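# Return fallen case upright to empty pallet spot

## Task

A pallet near the +y end of the track holds five closed cases standing lid up, set out as two rows of three places; one place is empty. The sixth case has tipped off and rests on its side on the floor next to the track, some metres toward -y. Put that case into the empty place with its lid (the taped face, with the side arrows pointing upward) on top, and make sure the other five are still standing in their rows when you finish. If it cannot go into the place, having it upright and lid up somewhere still counts for less: on the pallet is better than on the floor or the table. Lifting the case off the floor is allowed as long as it ends lid up. At the end, release it and move the tool away; the case must stay put without the robot holding it.

## Robot and tools

Robot: two arms, left_arm and right_arm, each riding its own carriage on one track that runs along y at x = 0. left_rail carries left_arm on the +y half, right_rail carries right_arm on the -y half. Each arm base sits at x = 0, y = its carriage's position_m, z = 0.04 m, facing +x. Each arm ends in a vacuum tool with four suction cups and two air channels, a and b.

Scene frame (used by every reported pose): fixed to the table, z = 0 is the table top, +z up, +x is the direction the arms face, +y to their left, y = 0 at the track's middle. The table starts at x = 0.50 m and exists only for y between -0.90 and 0.90 m; outside that, the floor lies at z = -0.53. The pallet is near the +y end of the track, the fallen case on the floor toward -y. cam_pallet_north views the -y end, cam_pallet_south the +y end; in both, +y runs roughly rightward in the picture. Other cameras: cam_high, cam_low, cam_left_wrist, cam_right_wrist.

Cup point: the centre of the four cup rims. Cups face along the cup point's own +z. In the cup point's axes the cups sit at x = -62 and +62 mm, and y = -104.5 mm (channel a) and +104.5 mm (channel b); the set spans 227 mm in x and 312 mm in y. Each cup is 103 mm wide.

Tool execute_actions, argument actions: a list run in order. Each action may contain rows, steps, until, and the device keys left_rail / right_rail.
- rows: up to 15 rows, each used for one control step (1/30 s). Every row is one list of 16 numbers covering both arms, each in [-1, 1]: left_arm dx, dy, dz, rx, ry, rz, left_gripper suction_a, suction_b, then the same eight for right_arm and right_gripper. Always send all 16 even if one arm is idle.
- dx..rz are an offset, not a pose: the target relative to that cup point's measured pose at the start of the action (for a call's first action, the last pose a result reported), expressed in the cup point's own axes. Each row is measured from that same start, not the previous row. Scale: 1.0 = 0.6 m for dx, dy, dz, and 180 degrees for the rotation vector rx, ry, rz. The controller clips each step's target to within 100 mm and 16 degrees of the measured pose; position wins over orientation if both cannot be met. For smooth motion ramp the offset gradually (adding 0.01 per row = 6 mm per step).
- suction_a, suction_b: 1 = on, 0 = off (above 0.01 counts as on); they persist. To keep a tool's suction unchanged, repeat its previous values, since 0 is an off command.
- steps: integer 1 to 450, at least the number of rows, default 15. After the last row the arm keeps heading to that row's target. Large moves need many steps and may still fall short; send the remainder in the next action.
- until: ends the action early when every listed condition holds, without stopping motion. Form {"left_rail": {"position_status": ["!=", "moving"]}}; numbers need a comparison (=, !=, <, <=, >, >=). {"all": {"status": "ended"}} and {"any": {"status": "ended"}} are also allowed.
- left_rail / right_rail: position_m is an absolute place on the track in metres (left_rail 0.6 to 3, right_rail -3 to -0.6); speed_m_s 0.01 to 1 (starts at 1), kept until changed; {"stop": true} halts. Rows never move a carriage. Moving a carriage shifts its arm's tool by the same y. Let it arrive (within 0.6 mm) before placing the tool precisely. Any out-of-range value or unknown name rejects the entire call.

zoom_image: camera (one of the six names) and region [x0, y0, x1, y1] in pixels, at most 504 by 504, origin top-left. Full images: 896x504 for the four fixed cameras, 616x616 for wrist cameras.

finished_scene: argument scene (integer); ends the scene permanently after the last command is held.

Results: per arm, end_effector_position (m) and end_effector_quat_wxyz plus velocities, in the scene frame (printed position may be off, more at long reach); Hand target lines; Joint positions and velocities (rail, shoulder pan, shoulder lift, elbow, wrist 1, wrist 2, wrist 3); Wrist force and Wrist torque in the tool's axes (offset up to ~10 N, saturates near 200 N, "no reading" is harmless); suction_measured_a/b (0 to 1; airtight surfaces reach 0.83+, cardboard leaks so readings are lower, settling takes about 1.3 s); part_present_a/b (1 above 0.09, 0 below 0.07); rail position_m, position_status (moving, done, contact_stop, time_out, stopped, stopped_with_arm, stopped_for_other_arm) and position_answer (taken / not_taken). "pose unreachable" means the clearance check altered or blocked that arm's command; that arm's carriage brakes. For stopped_with_arm send followable rows then resend; for stopped_for_other_arm move the arms apart, wait 30 steps, resend.

Gripping: press a channel's two cups fully flat on a smooth face, away from edges, tape seams or gaps; both cups of a channel must seal. Cups compress up to 21 mm. Pull per sealed cup is about 381 N at reading 0.7. To release, lower in tiny steps until contact, then in one action switch both channels off and back straight away. A cup sealed to the table pins the tool; switch that channel off.

Avoid: forces of 400 N or joint torques at limits (shoulder 664, elbow 389, wrists 96.3 N m) cause a 10 s stop; arms hitting or pressing each other (including held objects); knocking items out of the work area; fast or jerky moves with a load, off-centre grips; toppling the five standing cases. Joint ranges: shoulder pan ±3.142, shoulder lift -3.142 to 0, elbow 0 to 3.142, wrist 1 -4.712 to 1.571, wrist 2 -3.142 to 0, wrist 3 ±6.283. Loose objects may occasionally get nudged by the simulation.

Each tool is called after "Call:" as name(argument=value, ...), one argument or row to a line, values as JSON.

## Session

Call:
execute_actions(
  actions=[],
)

Scene clock: 0.00 s.
left_arm: end_effector_position=(+0.8499, +0.8023, +0.4415) suction_measured_a=0.00 part_present_a=0 suction_measured_b=0.00 part_present_b=0 end_effector_quat_wxyz=(+0.001, +0.000, +1.000, -0.001) end_effector_velocity=(-0.000, +0.000, +0.000) end_effector_angular_velocity=(+0.000, -0.000, +0.000) | right_arm: end_effector_position=(+0.8497, -2.2418, +0.4413) suction_measured_a=0.00 part_present_a=0 suction_measured_b=0.00 part_present_b=0 end_effector_quat_wxyz=(+0.001, -0.000, +1.000, -0.000) end_effector_velocity=(+0.000, -0.000, -0.000) end_effector_angular_velocity=(+0.000, +0.000, -0.000)
Joint positions: left_arm=[ 0.803 -0.24  -1.5    2.091 -2.165 -1.572  1.331] | right_arm=[-2.243 -0.238 -1.5    2.092 -2.165 -1.571  1.333]
Joint velocities: left_arm=[ 0.  0. -0.  0.  0.  0. -0.] | right_arm=[ 0. -0.  0. -0.  0.  0. -0.]
Wrist force (N, on the end effector, along its own x y z axes, offset not removed): no reading
Wrist torque (N m, same axes, about the end effector's origin, offset not removed): no reading
Hand target (left_arm): +0.850, +0.802, +0.442; +0.001, +0.000, +1.000, -0.001
Hand target (right_arm): +0.850, -2.242, +0.441; +0.001, -0.000, +1.000, -0.000
left_rail: position_m=0.803 position_m_goal=0.803 speed_m_s=1.00 position_status=done position_answer=taken refusals=0
right_rail: position_m=-2.243 position_m_goal=-2.243 speed_m_s=1.00 position_status=done position_answer=taken refusals=0

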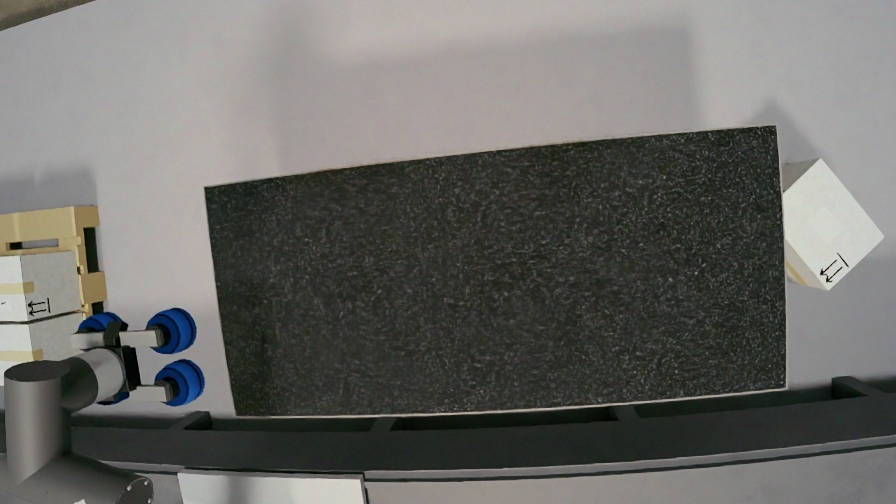

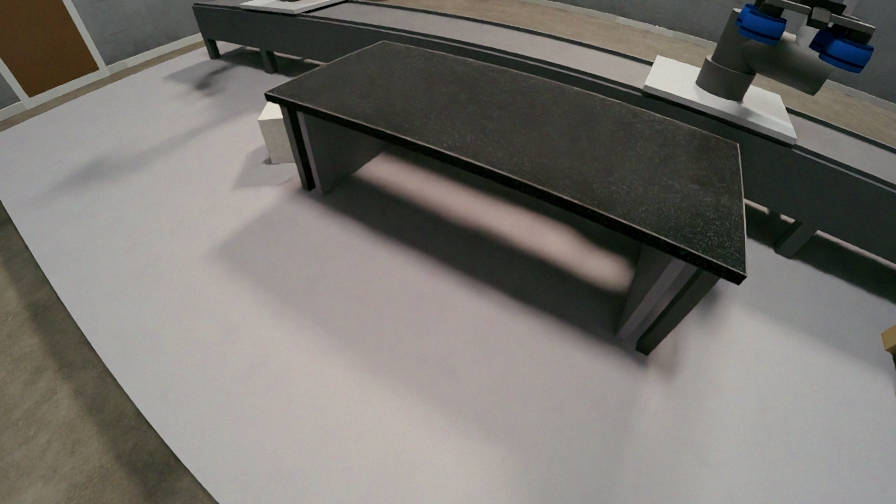

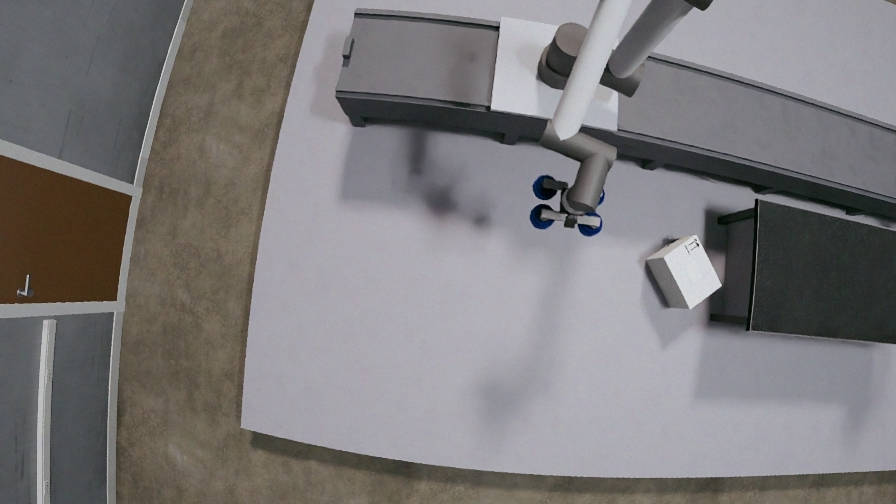

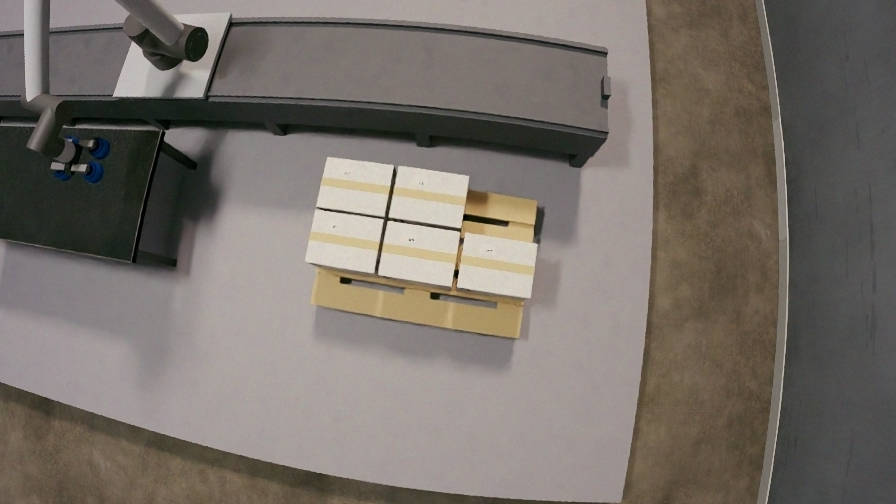

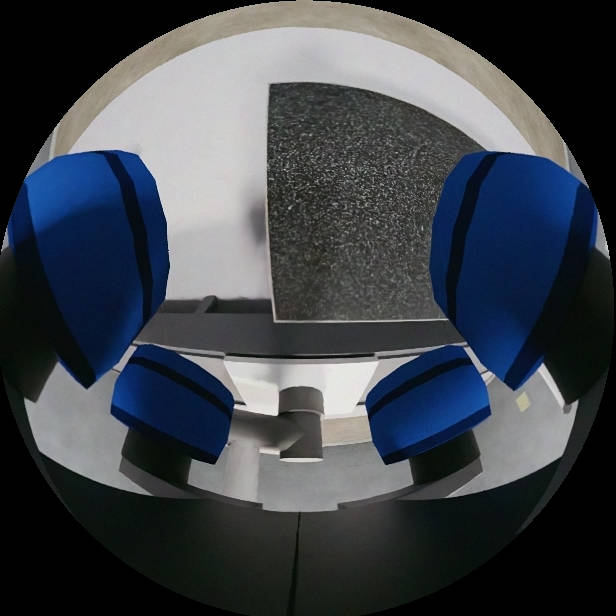

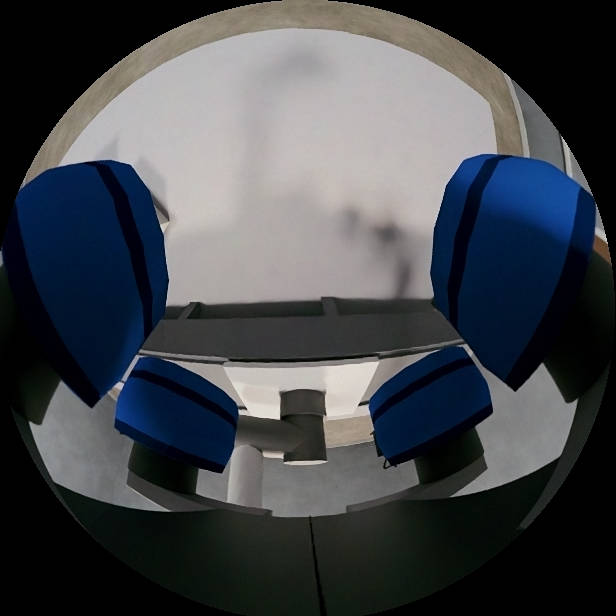

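Call:
execute_actions(
  actions=[
    {"right_rail":{"position_m":-1.3},"left_rail":{"position_m":2.4},"steps":150,"until":{"all":{"status":"ended"}}},
    {"rows":[[0,0,0,0,0,0,0,0,-0.2,0.05,0.5,0,0,0,0,0]],"steps":70},
  ],
)

Scene clock: 9.97 s.
left_arm: end_effector_position=(+0.8499, +2.3992, +0.4415) suction_measured_a=0.00 part_present_a=0 suction_measured_b=0.00 part_present_b=0 end_effector_quat_wxyz=(+0.001, +0.000, +1.000, -0.001) end_effector_velocity=(+0.000, +0.000, -0.000) end_effector_angular_velocity=(+0.000, +0.000, -0.000) | right_arm: end_effector_position=(+0.9701, -1.2690, +0.1416) suction_measured_a=0.00 part_present_a=0 suction_measured_b=0.00 part_present_b=0 end_effector_quat_wxyz=(+0.001, -0.000, +1.000, -0.000) end_effector_velocity=(-0.000, +0.000, -0.000) end_effector_angular_velocity=(+0.000, +0.000, +0.000)
Joint positions: left_arm=[ 2.4   -0.239 -1.5    2.091 -2.165 -1.572  1.331] | right_arm=[-1.3   -0.177 -1.094  2.093 -2.571 -1.571  1.394]
Joint velocities: left_arm=[ 0.  0.  0.  0. -0. -0.  0.] | right_arm=[ 0.  0.  0. -0.  0. -0.  0.]
Wrist force (N, on the end effector, along its own x y z axes, offset not removed): left_arm=[-0.4 1.8 -1.0] | right_arm=[-1.4 -5.6 2.7]
Wrist torque (N m, same axes, about the end effector's origin, offset not removed): left_arm=[-0.08 0.11 -0.12] | right_arm=[-0.90 -0.10 -0.17]
Hand target (left_arm): +0.850, +2.399, +0.442; +0.001, +0.000, +1.000, -0.001
Hand target (right_arm): +0.970, -1.269, +0.142; +0.001, -0.000, +1.000, -0.000
Off the commanded pose (left_arm): 0.000 m, 0 deg.
Off the commanded pose (right_arm): 0.000 m, 0 deg.
left_rail: position_m=2.400 position_m_goal=2.400 speed_m_s=1.00 position_status=done position_answer=taken refusals=0
right_rail: position_m=-1.300 position_m_goal=-1.300 speed_m_s=1.00 position_status=done position_answer=taken refusals=0

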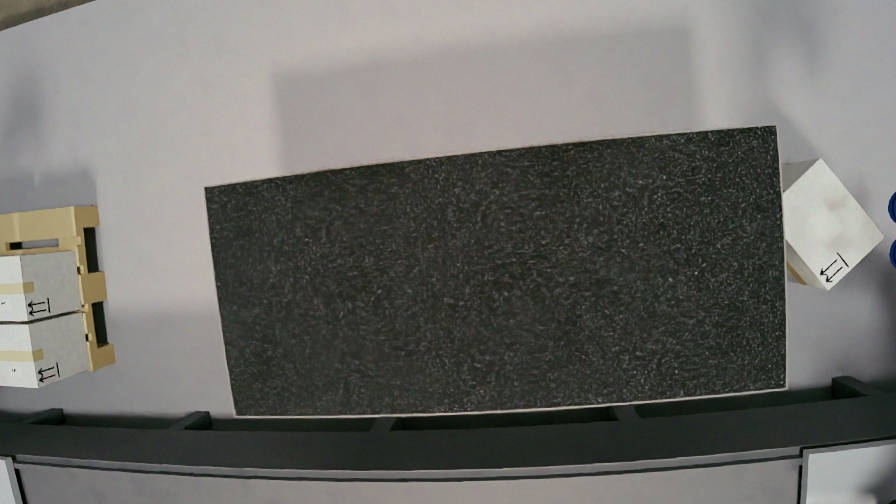

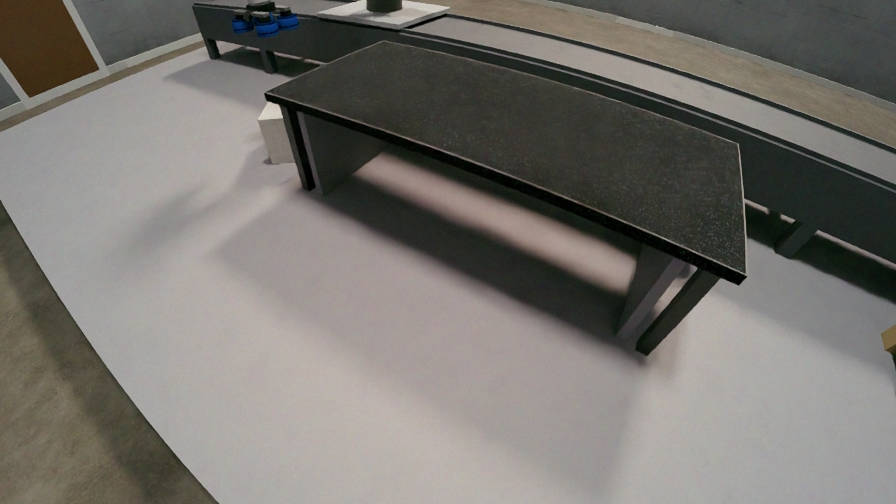

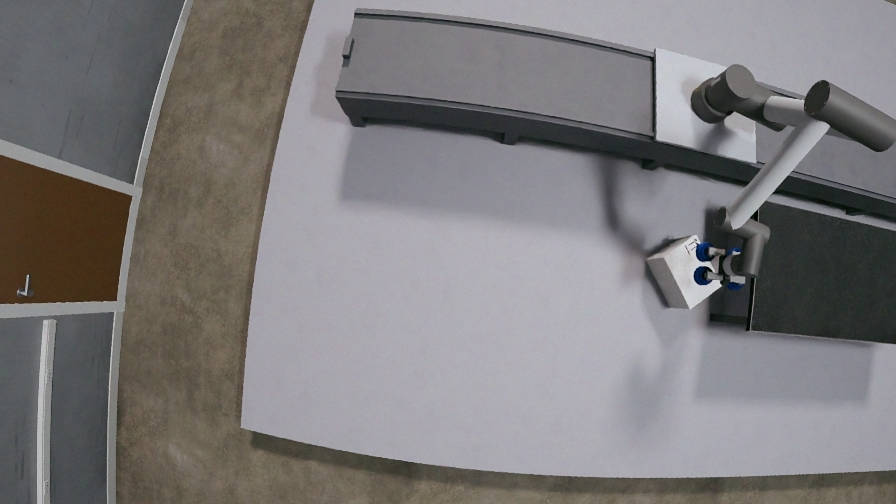

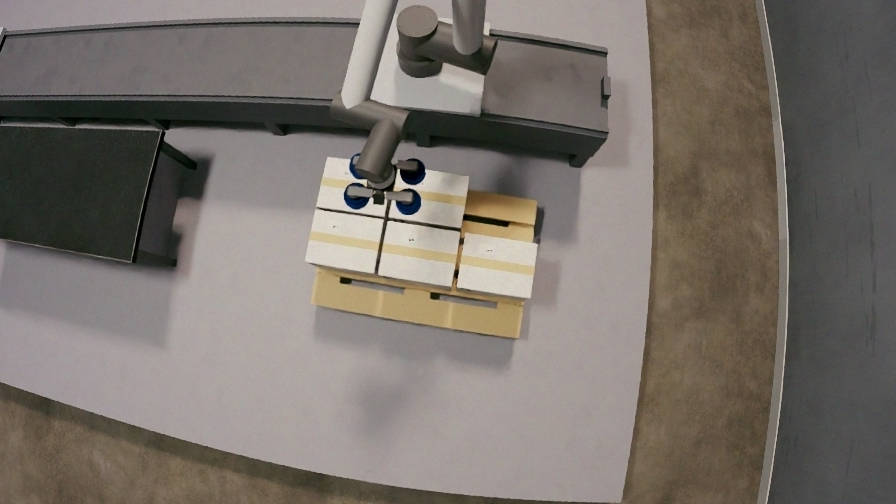

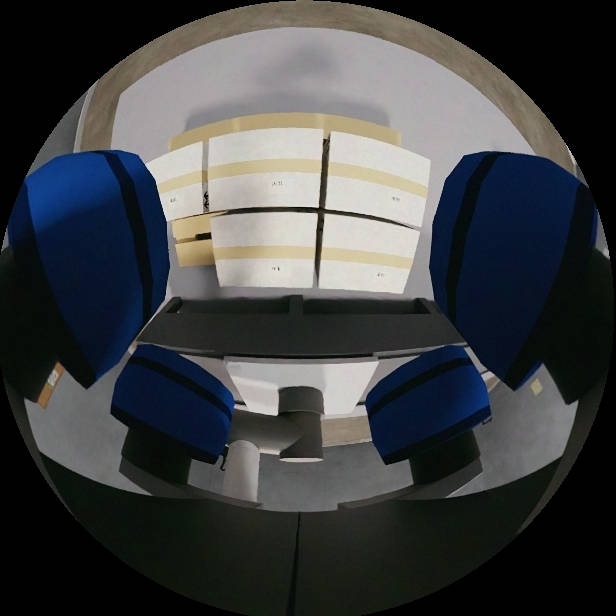

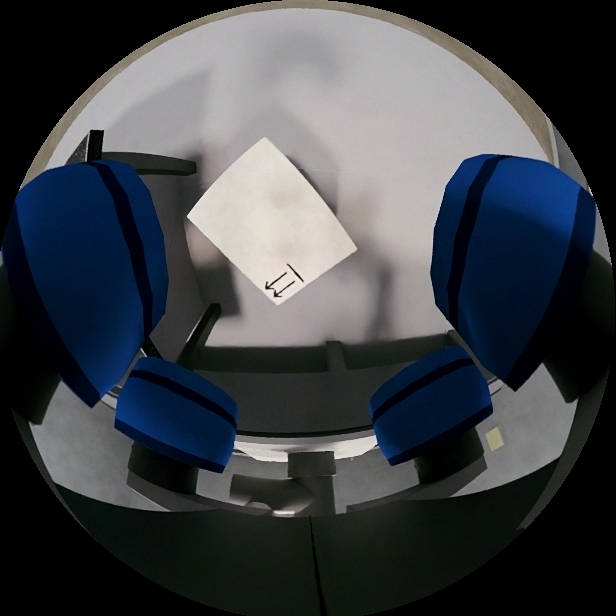

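Call:
execute_actions(
  actions=[
    {"rows":[[0,0,0,0,0,0,0,0,-0.07,0.13,0.15,0,0,0.305,0,0]],"steps":80},
  ],
)

Scene clock: 20.57 s.
left_arm: end_effector_position=(+0.8499, +2.3992, +0.4415) suction_measured_a=0.00 part_present_a=0 suction_measured_b=0.00 part_present_b=0 end_effector_quat_wxyz=(+0.001, +0.000, +1.000, -0.001) end_effector_velocity=(+0.000, +0.000, +0.000) end_effector_angular_velocity=(-0.000, -0.000, +0.000) | right_arm: end_effector_position=(+1.0122, -1.1911, +0.0517) suction_measured_a=0.00 part_present_a=0 suction_measured_b=0.00 part_present_b=0 end_effector_quat_wxyz=(+0.001, +0.461, +0.887, +0.000) end_effector_velocity=(-0.000, +0.000, +0.000) end_effector_angular_velocity=(+0.000, -0.000, -0.000)
Joint positions: left_arm=[ 2.4   -0.239 -1.5    2.091 -2.165 -1.572  1.331] | right_arm=[-1.3   -0.091 -0.96   2.039 -2.652 -1.571  2.438]
Joint velocities: left_arm=[ 0.  0. -0. -0.  0. -0.  0.] | right_arm=[ 0.  0. -0.  0. -0.  0.  0.]
Wrist force (N, on the end effector, along its own x y z axes, offset not removed): left_arm=[4.1 -1.1 -2.8] | right_arm=[-4.9 -3.7 0.7]
Wrist torque (N m, same axes, about the end effector's origin, offset not removed): left_arm=[-0.48 -0.60 -0.10] | right_arm=[-0.59 0.32 -0.25]
Hand target (left_arm): +0.850, +2.399, +0.442; +0.001, +0.000, +1.000, -0.001
Hand target (right_arm): +1.012, -1.191, +0.052; +0.001, +0.461, +0.887, +0.000
Off the commanded pose (left_arm): 0.000 m, 0 deg.
Off the commanded pose (right_arm): 0.000 m, 0 deg.
left_rail: position_m=2.400 position_m_goal=2.400 speed_m_s=1.00 position_status=done position_answer=taken refusals=0
right_rail: position_m=-1.300 position_m_goal=-1.300 speed_m_s=1.00 position_status=done position_answer=taken refusals=0

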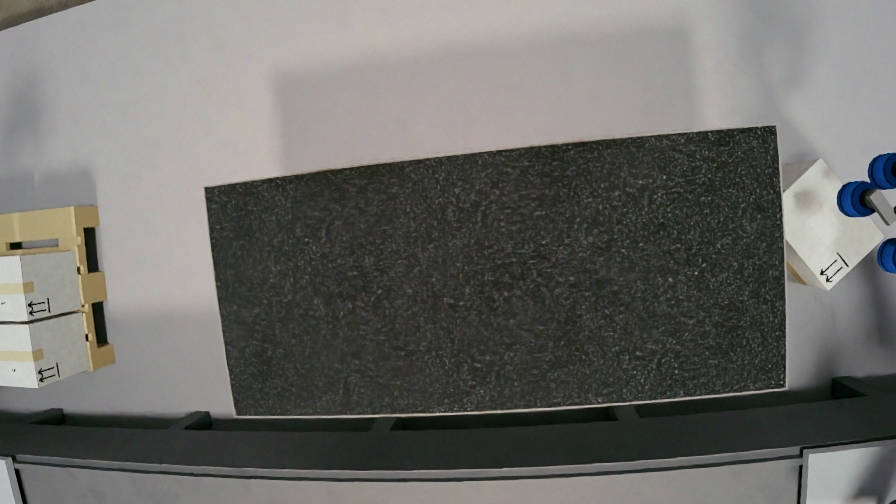

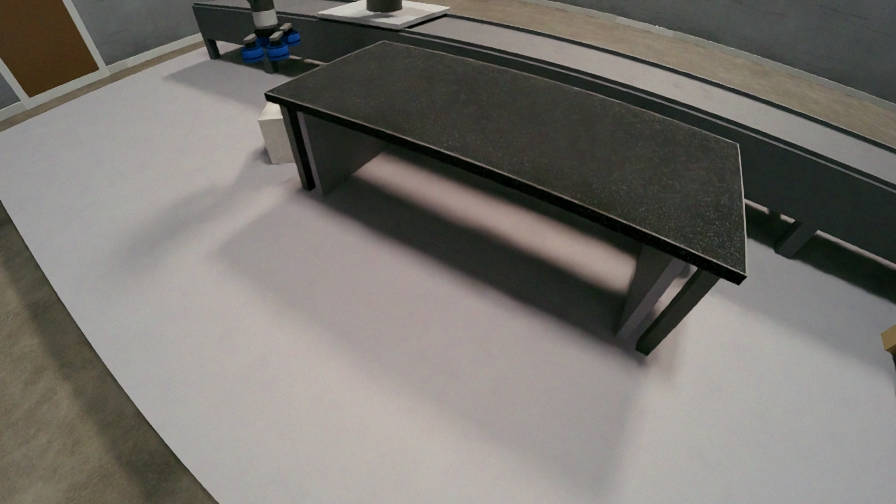

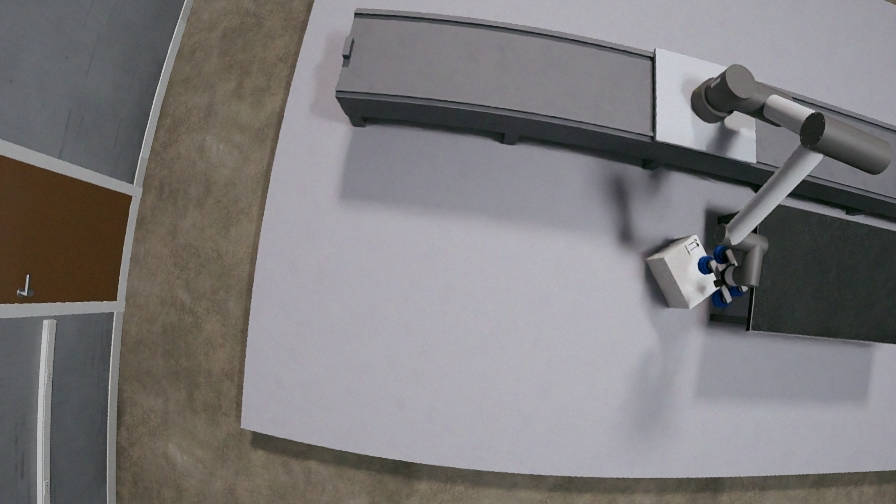

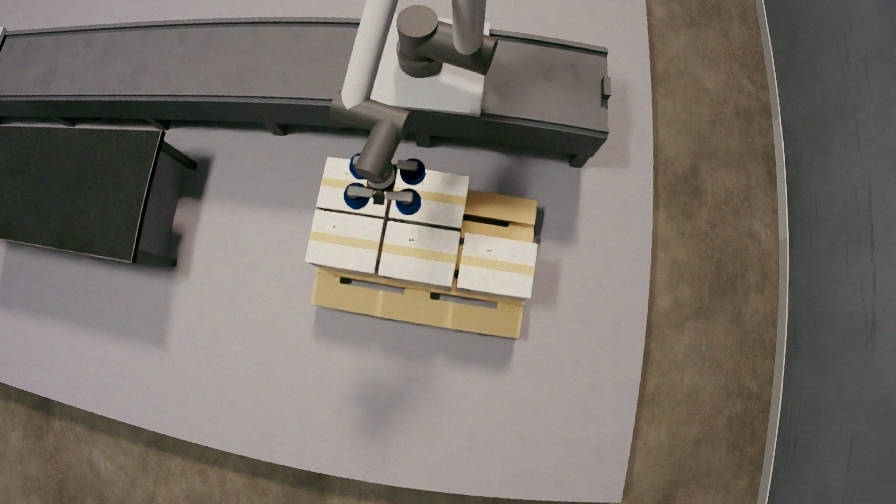

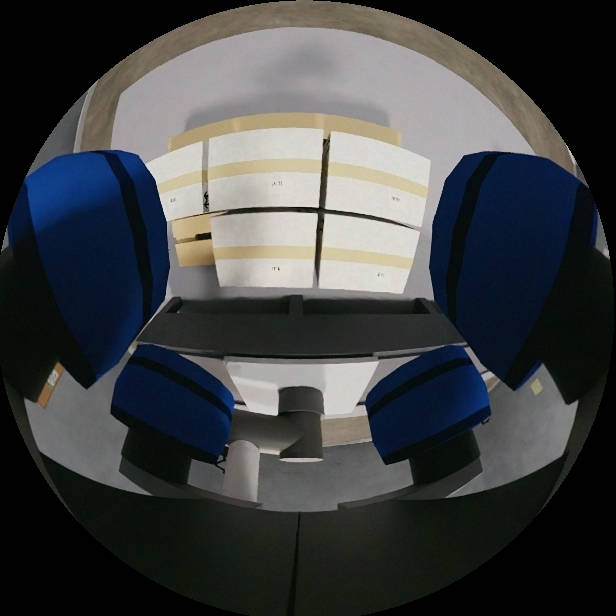

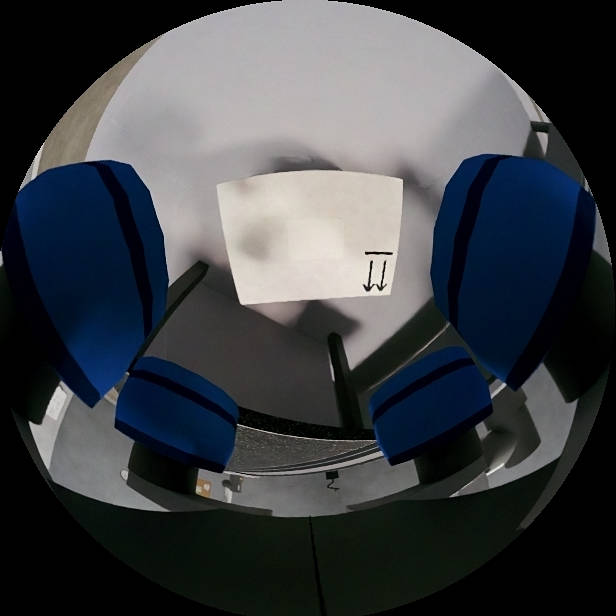

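Call:
execute_actions(
  actions=[
    {"rows":[[0,0,0,0,0,0,0,0,-0.15,-0.02,0.28,0,0,-0.015,0,0]],"steps":60},
  ],
)

Scene clock: 27.60 s.
left_arm: end_effector_position=(+0.8499, +2.3992, +0.4415) suction_measured_a=0.00 part_present_a=0 suction_measured_b=0.00 part_present_b=0 end_effector_quat_wxyz=(+0.001, +0.000, +1.000, -0.001) end_effector_velocity=(-0.000, +0.000, +0.000) end_effector_angular_velocity=(-0.000, -0.000, +0.000) | right_arm: end_effector_position=(+1.0545, -1.2715, -0.1163) suction_measured_a=0.00 part_present_a=0 suction_measured_b=0.00 part_present_b=0 end_effector_quat_wxyz=(+0.001, +0.440, +0.898, +0.000) end_effector_velocity=(-0.000, -0.000, -0.000) end_effector_angular_velocity=(+0.000, +0.000, -0.000)
Joint positions: left_arm=[ 2.4   -0.239 -1.5    2.091 -2.165 -1.572  1.331] | right_arm=[-1.3   -0.165 -0.743  1.977 -2.806 -1.571  2.317]
Joint velocities: left_arm=[ 0.  0. -0.  0. -0. -0.  0.] | right_arm=[ 0. -0.  0.  0.  0.  0. -0.]
Wrist force (N, on the end effector, along its own x y z axes, offset not removed): left_arm=[0.9 -3.6 -1.0] | right_arm=[-7.1 -6.7 6.5]
Wrist torque (N m, same axes, about the end effector's origin, offset not removed): left_arm=[-0.85 -0.09 -0.15] | right_arm=[-0.96 0.63 -0.24]
Hand target (left_arm): +0.850, +2.399, +0.442; +0.001, +0.000, +1.000, -0.001
Hand target (right_arm): +1.054, -1.272, -0.116; +0.001, +0.440, +0.898, +0.000
Off the commanded pose (left_arm): 0.000 m, 0 deg.
Off the commanded pose (right_arm): 0.000 m, 0 deg.
left_rail: position_m=2.400 position_m_goal=2.400 speed_m_s=1.00 position_status=done position_answer=taken refusals=0
right_rail: position_m=-1.300 position_m_goal=-1.300 speed_m_s=1.00 position_status=done position_answer=taken refusals=0

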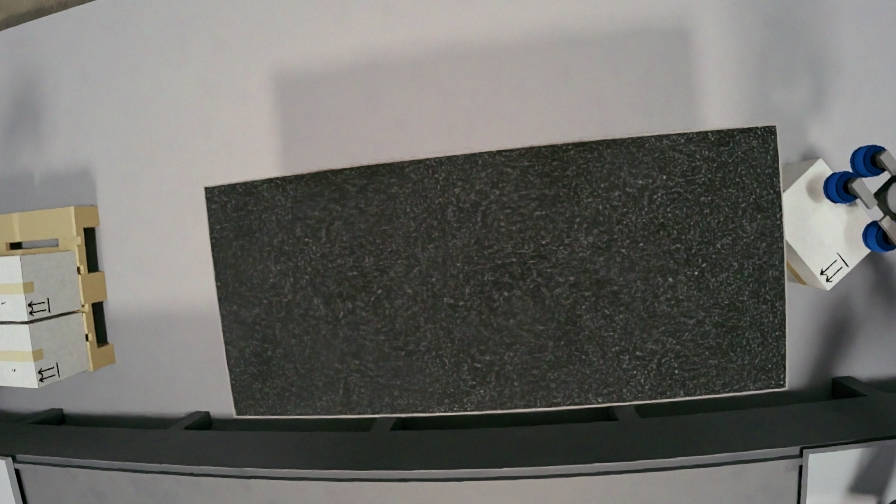

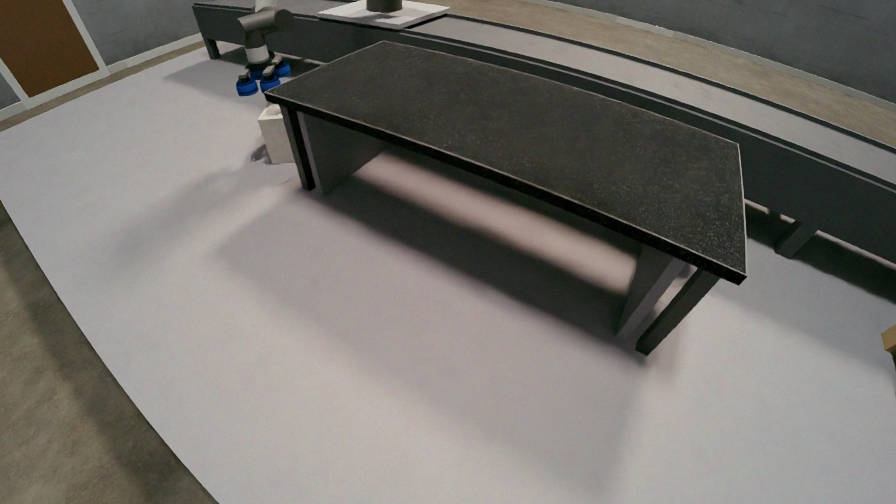

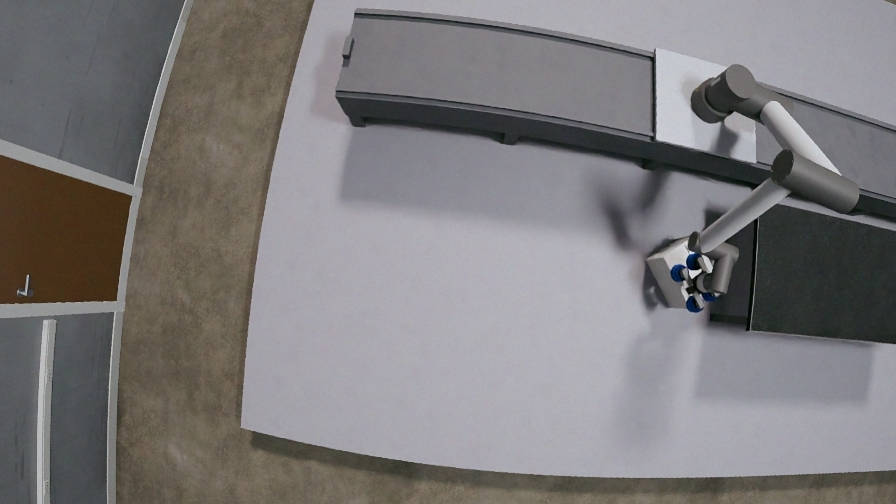

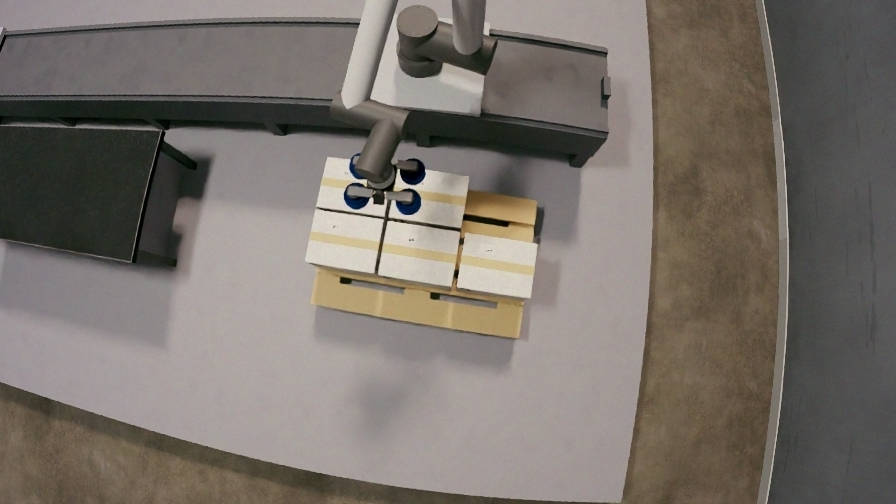

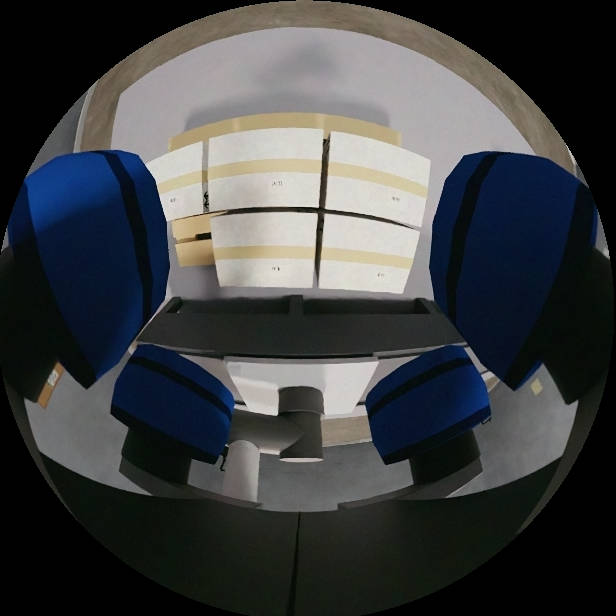

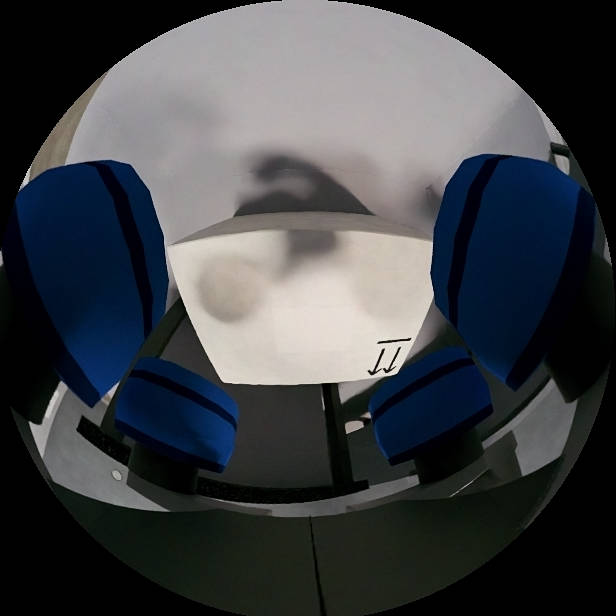

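Call:
execute_actions(
  actions=[
    {"rows":[[0,0,0,0,0,0,0,0,0.165,0,0.08,0,0,0,0,0]],"steps":40},
    {"steps":1},
  ],
)

Call:
zoom_image(
  camera="cam_right_wrist",
  region=[60, 60, 560, 560],
)

Scene clock: 32.80 s.
left_arm: end_effector_position=(+0.8499, +2.3992, +0.4415) suction_measured_a=0.00 part_present_a=0 suction_measured_b=0.00 part_present_b=0 end_effector_quat_wxyz=(+0.001, +0.000, +1.000, -0.001) end_effector_velocity=(+0.000, -0.000, -0.000) end_effector_angular_velocity=(+0.000, +0.000, -0.000) | right_arm: end_effector_position=(+0.9938, -1.1936, -0.1644) suction_measured_a=0.00 part_present_a=0 suction_measured_b=0.00 part_present_b=0 end_effector_quat_wxyz=(+0.001, +0.440, +0.898, +0.000) end_effector_velocity=(-0.000, +0.000, -0.000) end_effector_angular_velocity=(+0.000, +0.000, +0.000)
Joint positions: left_arm=[ 2.4   -0.239 -1.5    2.091 -2.165 -1.572  1.331] | right_arm=[-1.3   -0.096 -0.704  2.05  -2.919 -1.571  2.386]
Joint velocities: left_arm=[ 0. -0.  0. -0.  0. -0.  0.] | right_arm=[ 0.  0.  0.  0. -0. -0.  0.]
Wrist force (N, on the end effector, along its own x y z axes, offset not removed): left_arm=[2.9 0.8 -2.3] | right_arm=[-1.1 -8.0 1.5]
Wrist torque (N m, same axes, about the end effector's origin, offset not removed): left_arm=[-0.24 -0.41 -0.06] | right_arm=[-1.01 -0.30 -0.16]
Hand target (left_arm): +0.850, +2.399, +0.442; +0.001, +0.000, +1.000, -0.001
Hand target (right_arm): +0.994, -1.193, -0.164; +0.001, +0.440, +0.898, +0.000
Off the commanded pose (left_arm): 0.000 m, 0 deg.
Off the commanded pose (right_arm): 0.000 m, 0 deg.
left_rail: position_m=2.400 position_m_goal=2.400 speed_m_s=1.00 position_status=done position_answer=taken refusals=0
right_rail: position_m=-1.300 position_m_goal=-1.300 speed_m_s=1.00 position_status=done position_answer=taken refusals=0

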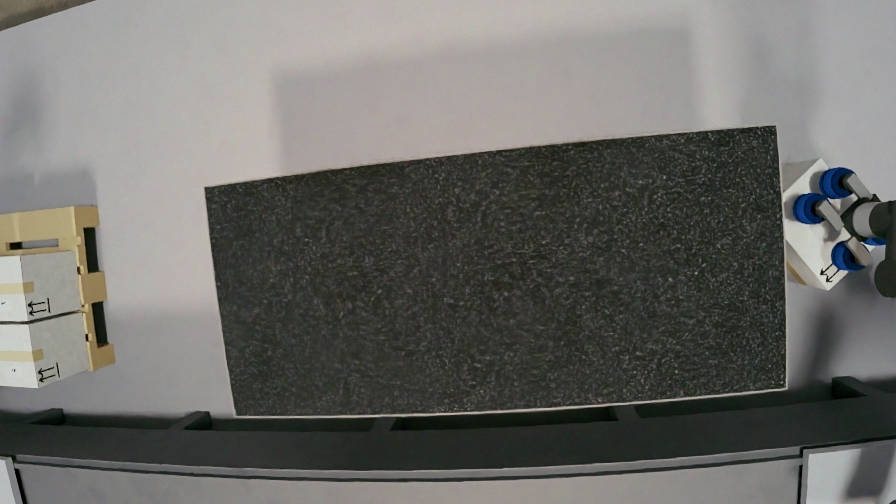

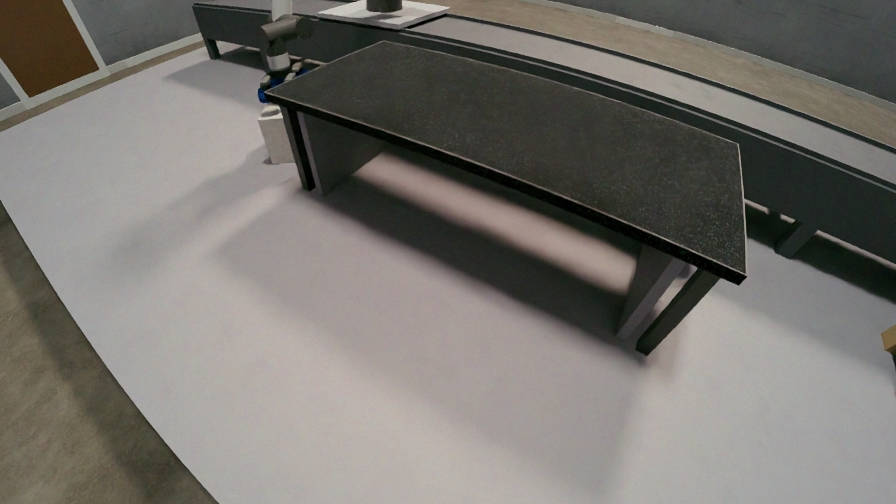

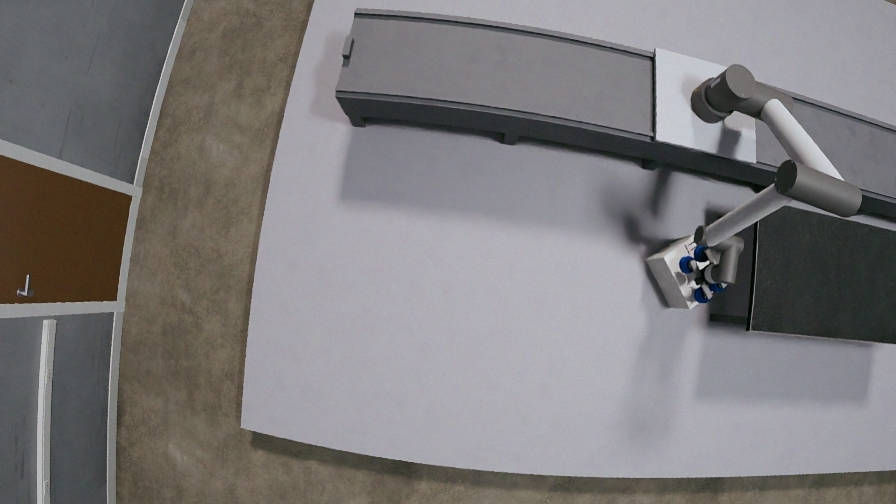

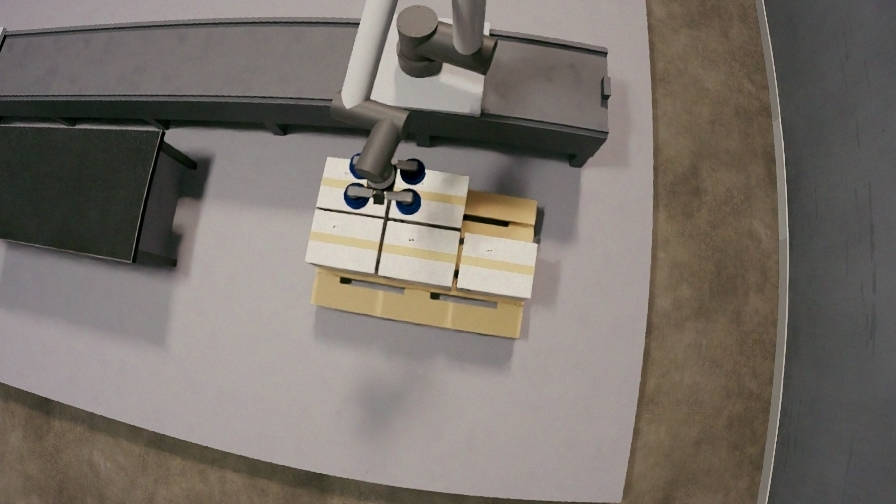

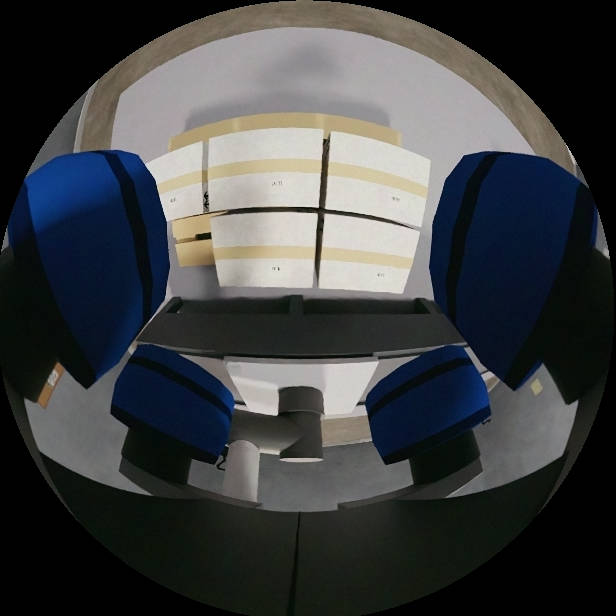

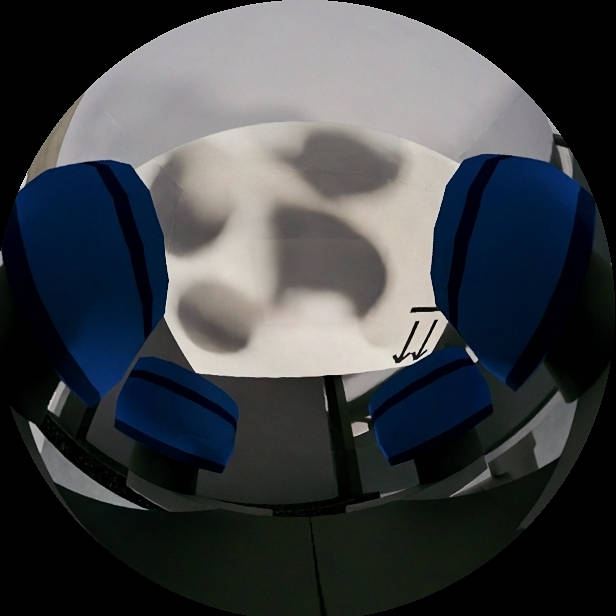

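Region (60, 60, 560, 560) of cam_right_wrist's 616x616 image, scaled by 1.008, with more detail than that image has.

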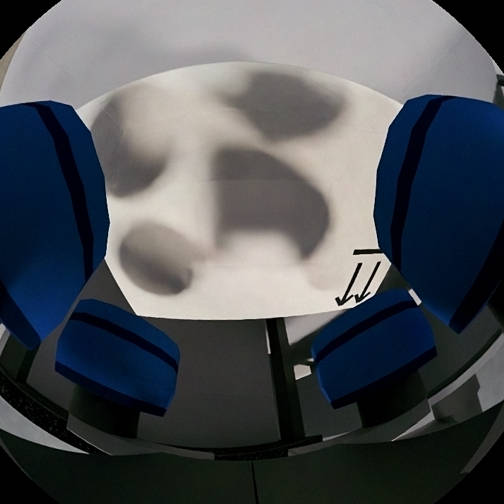

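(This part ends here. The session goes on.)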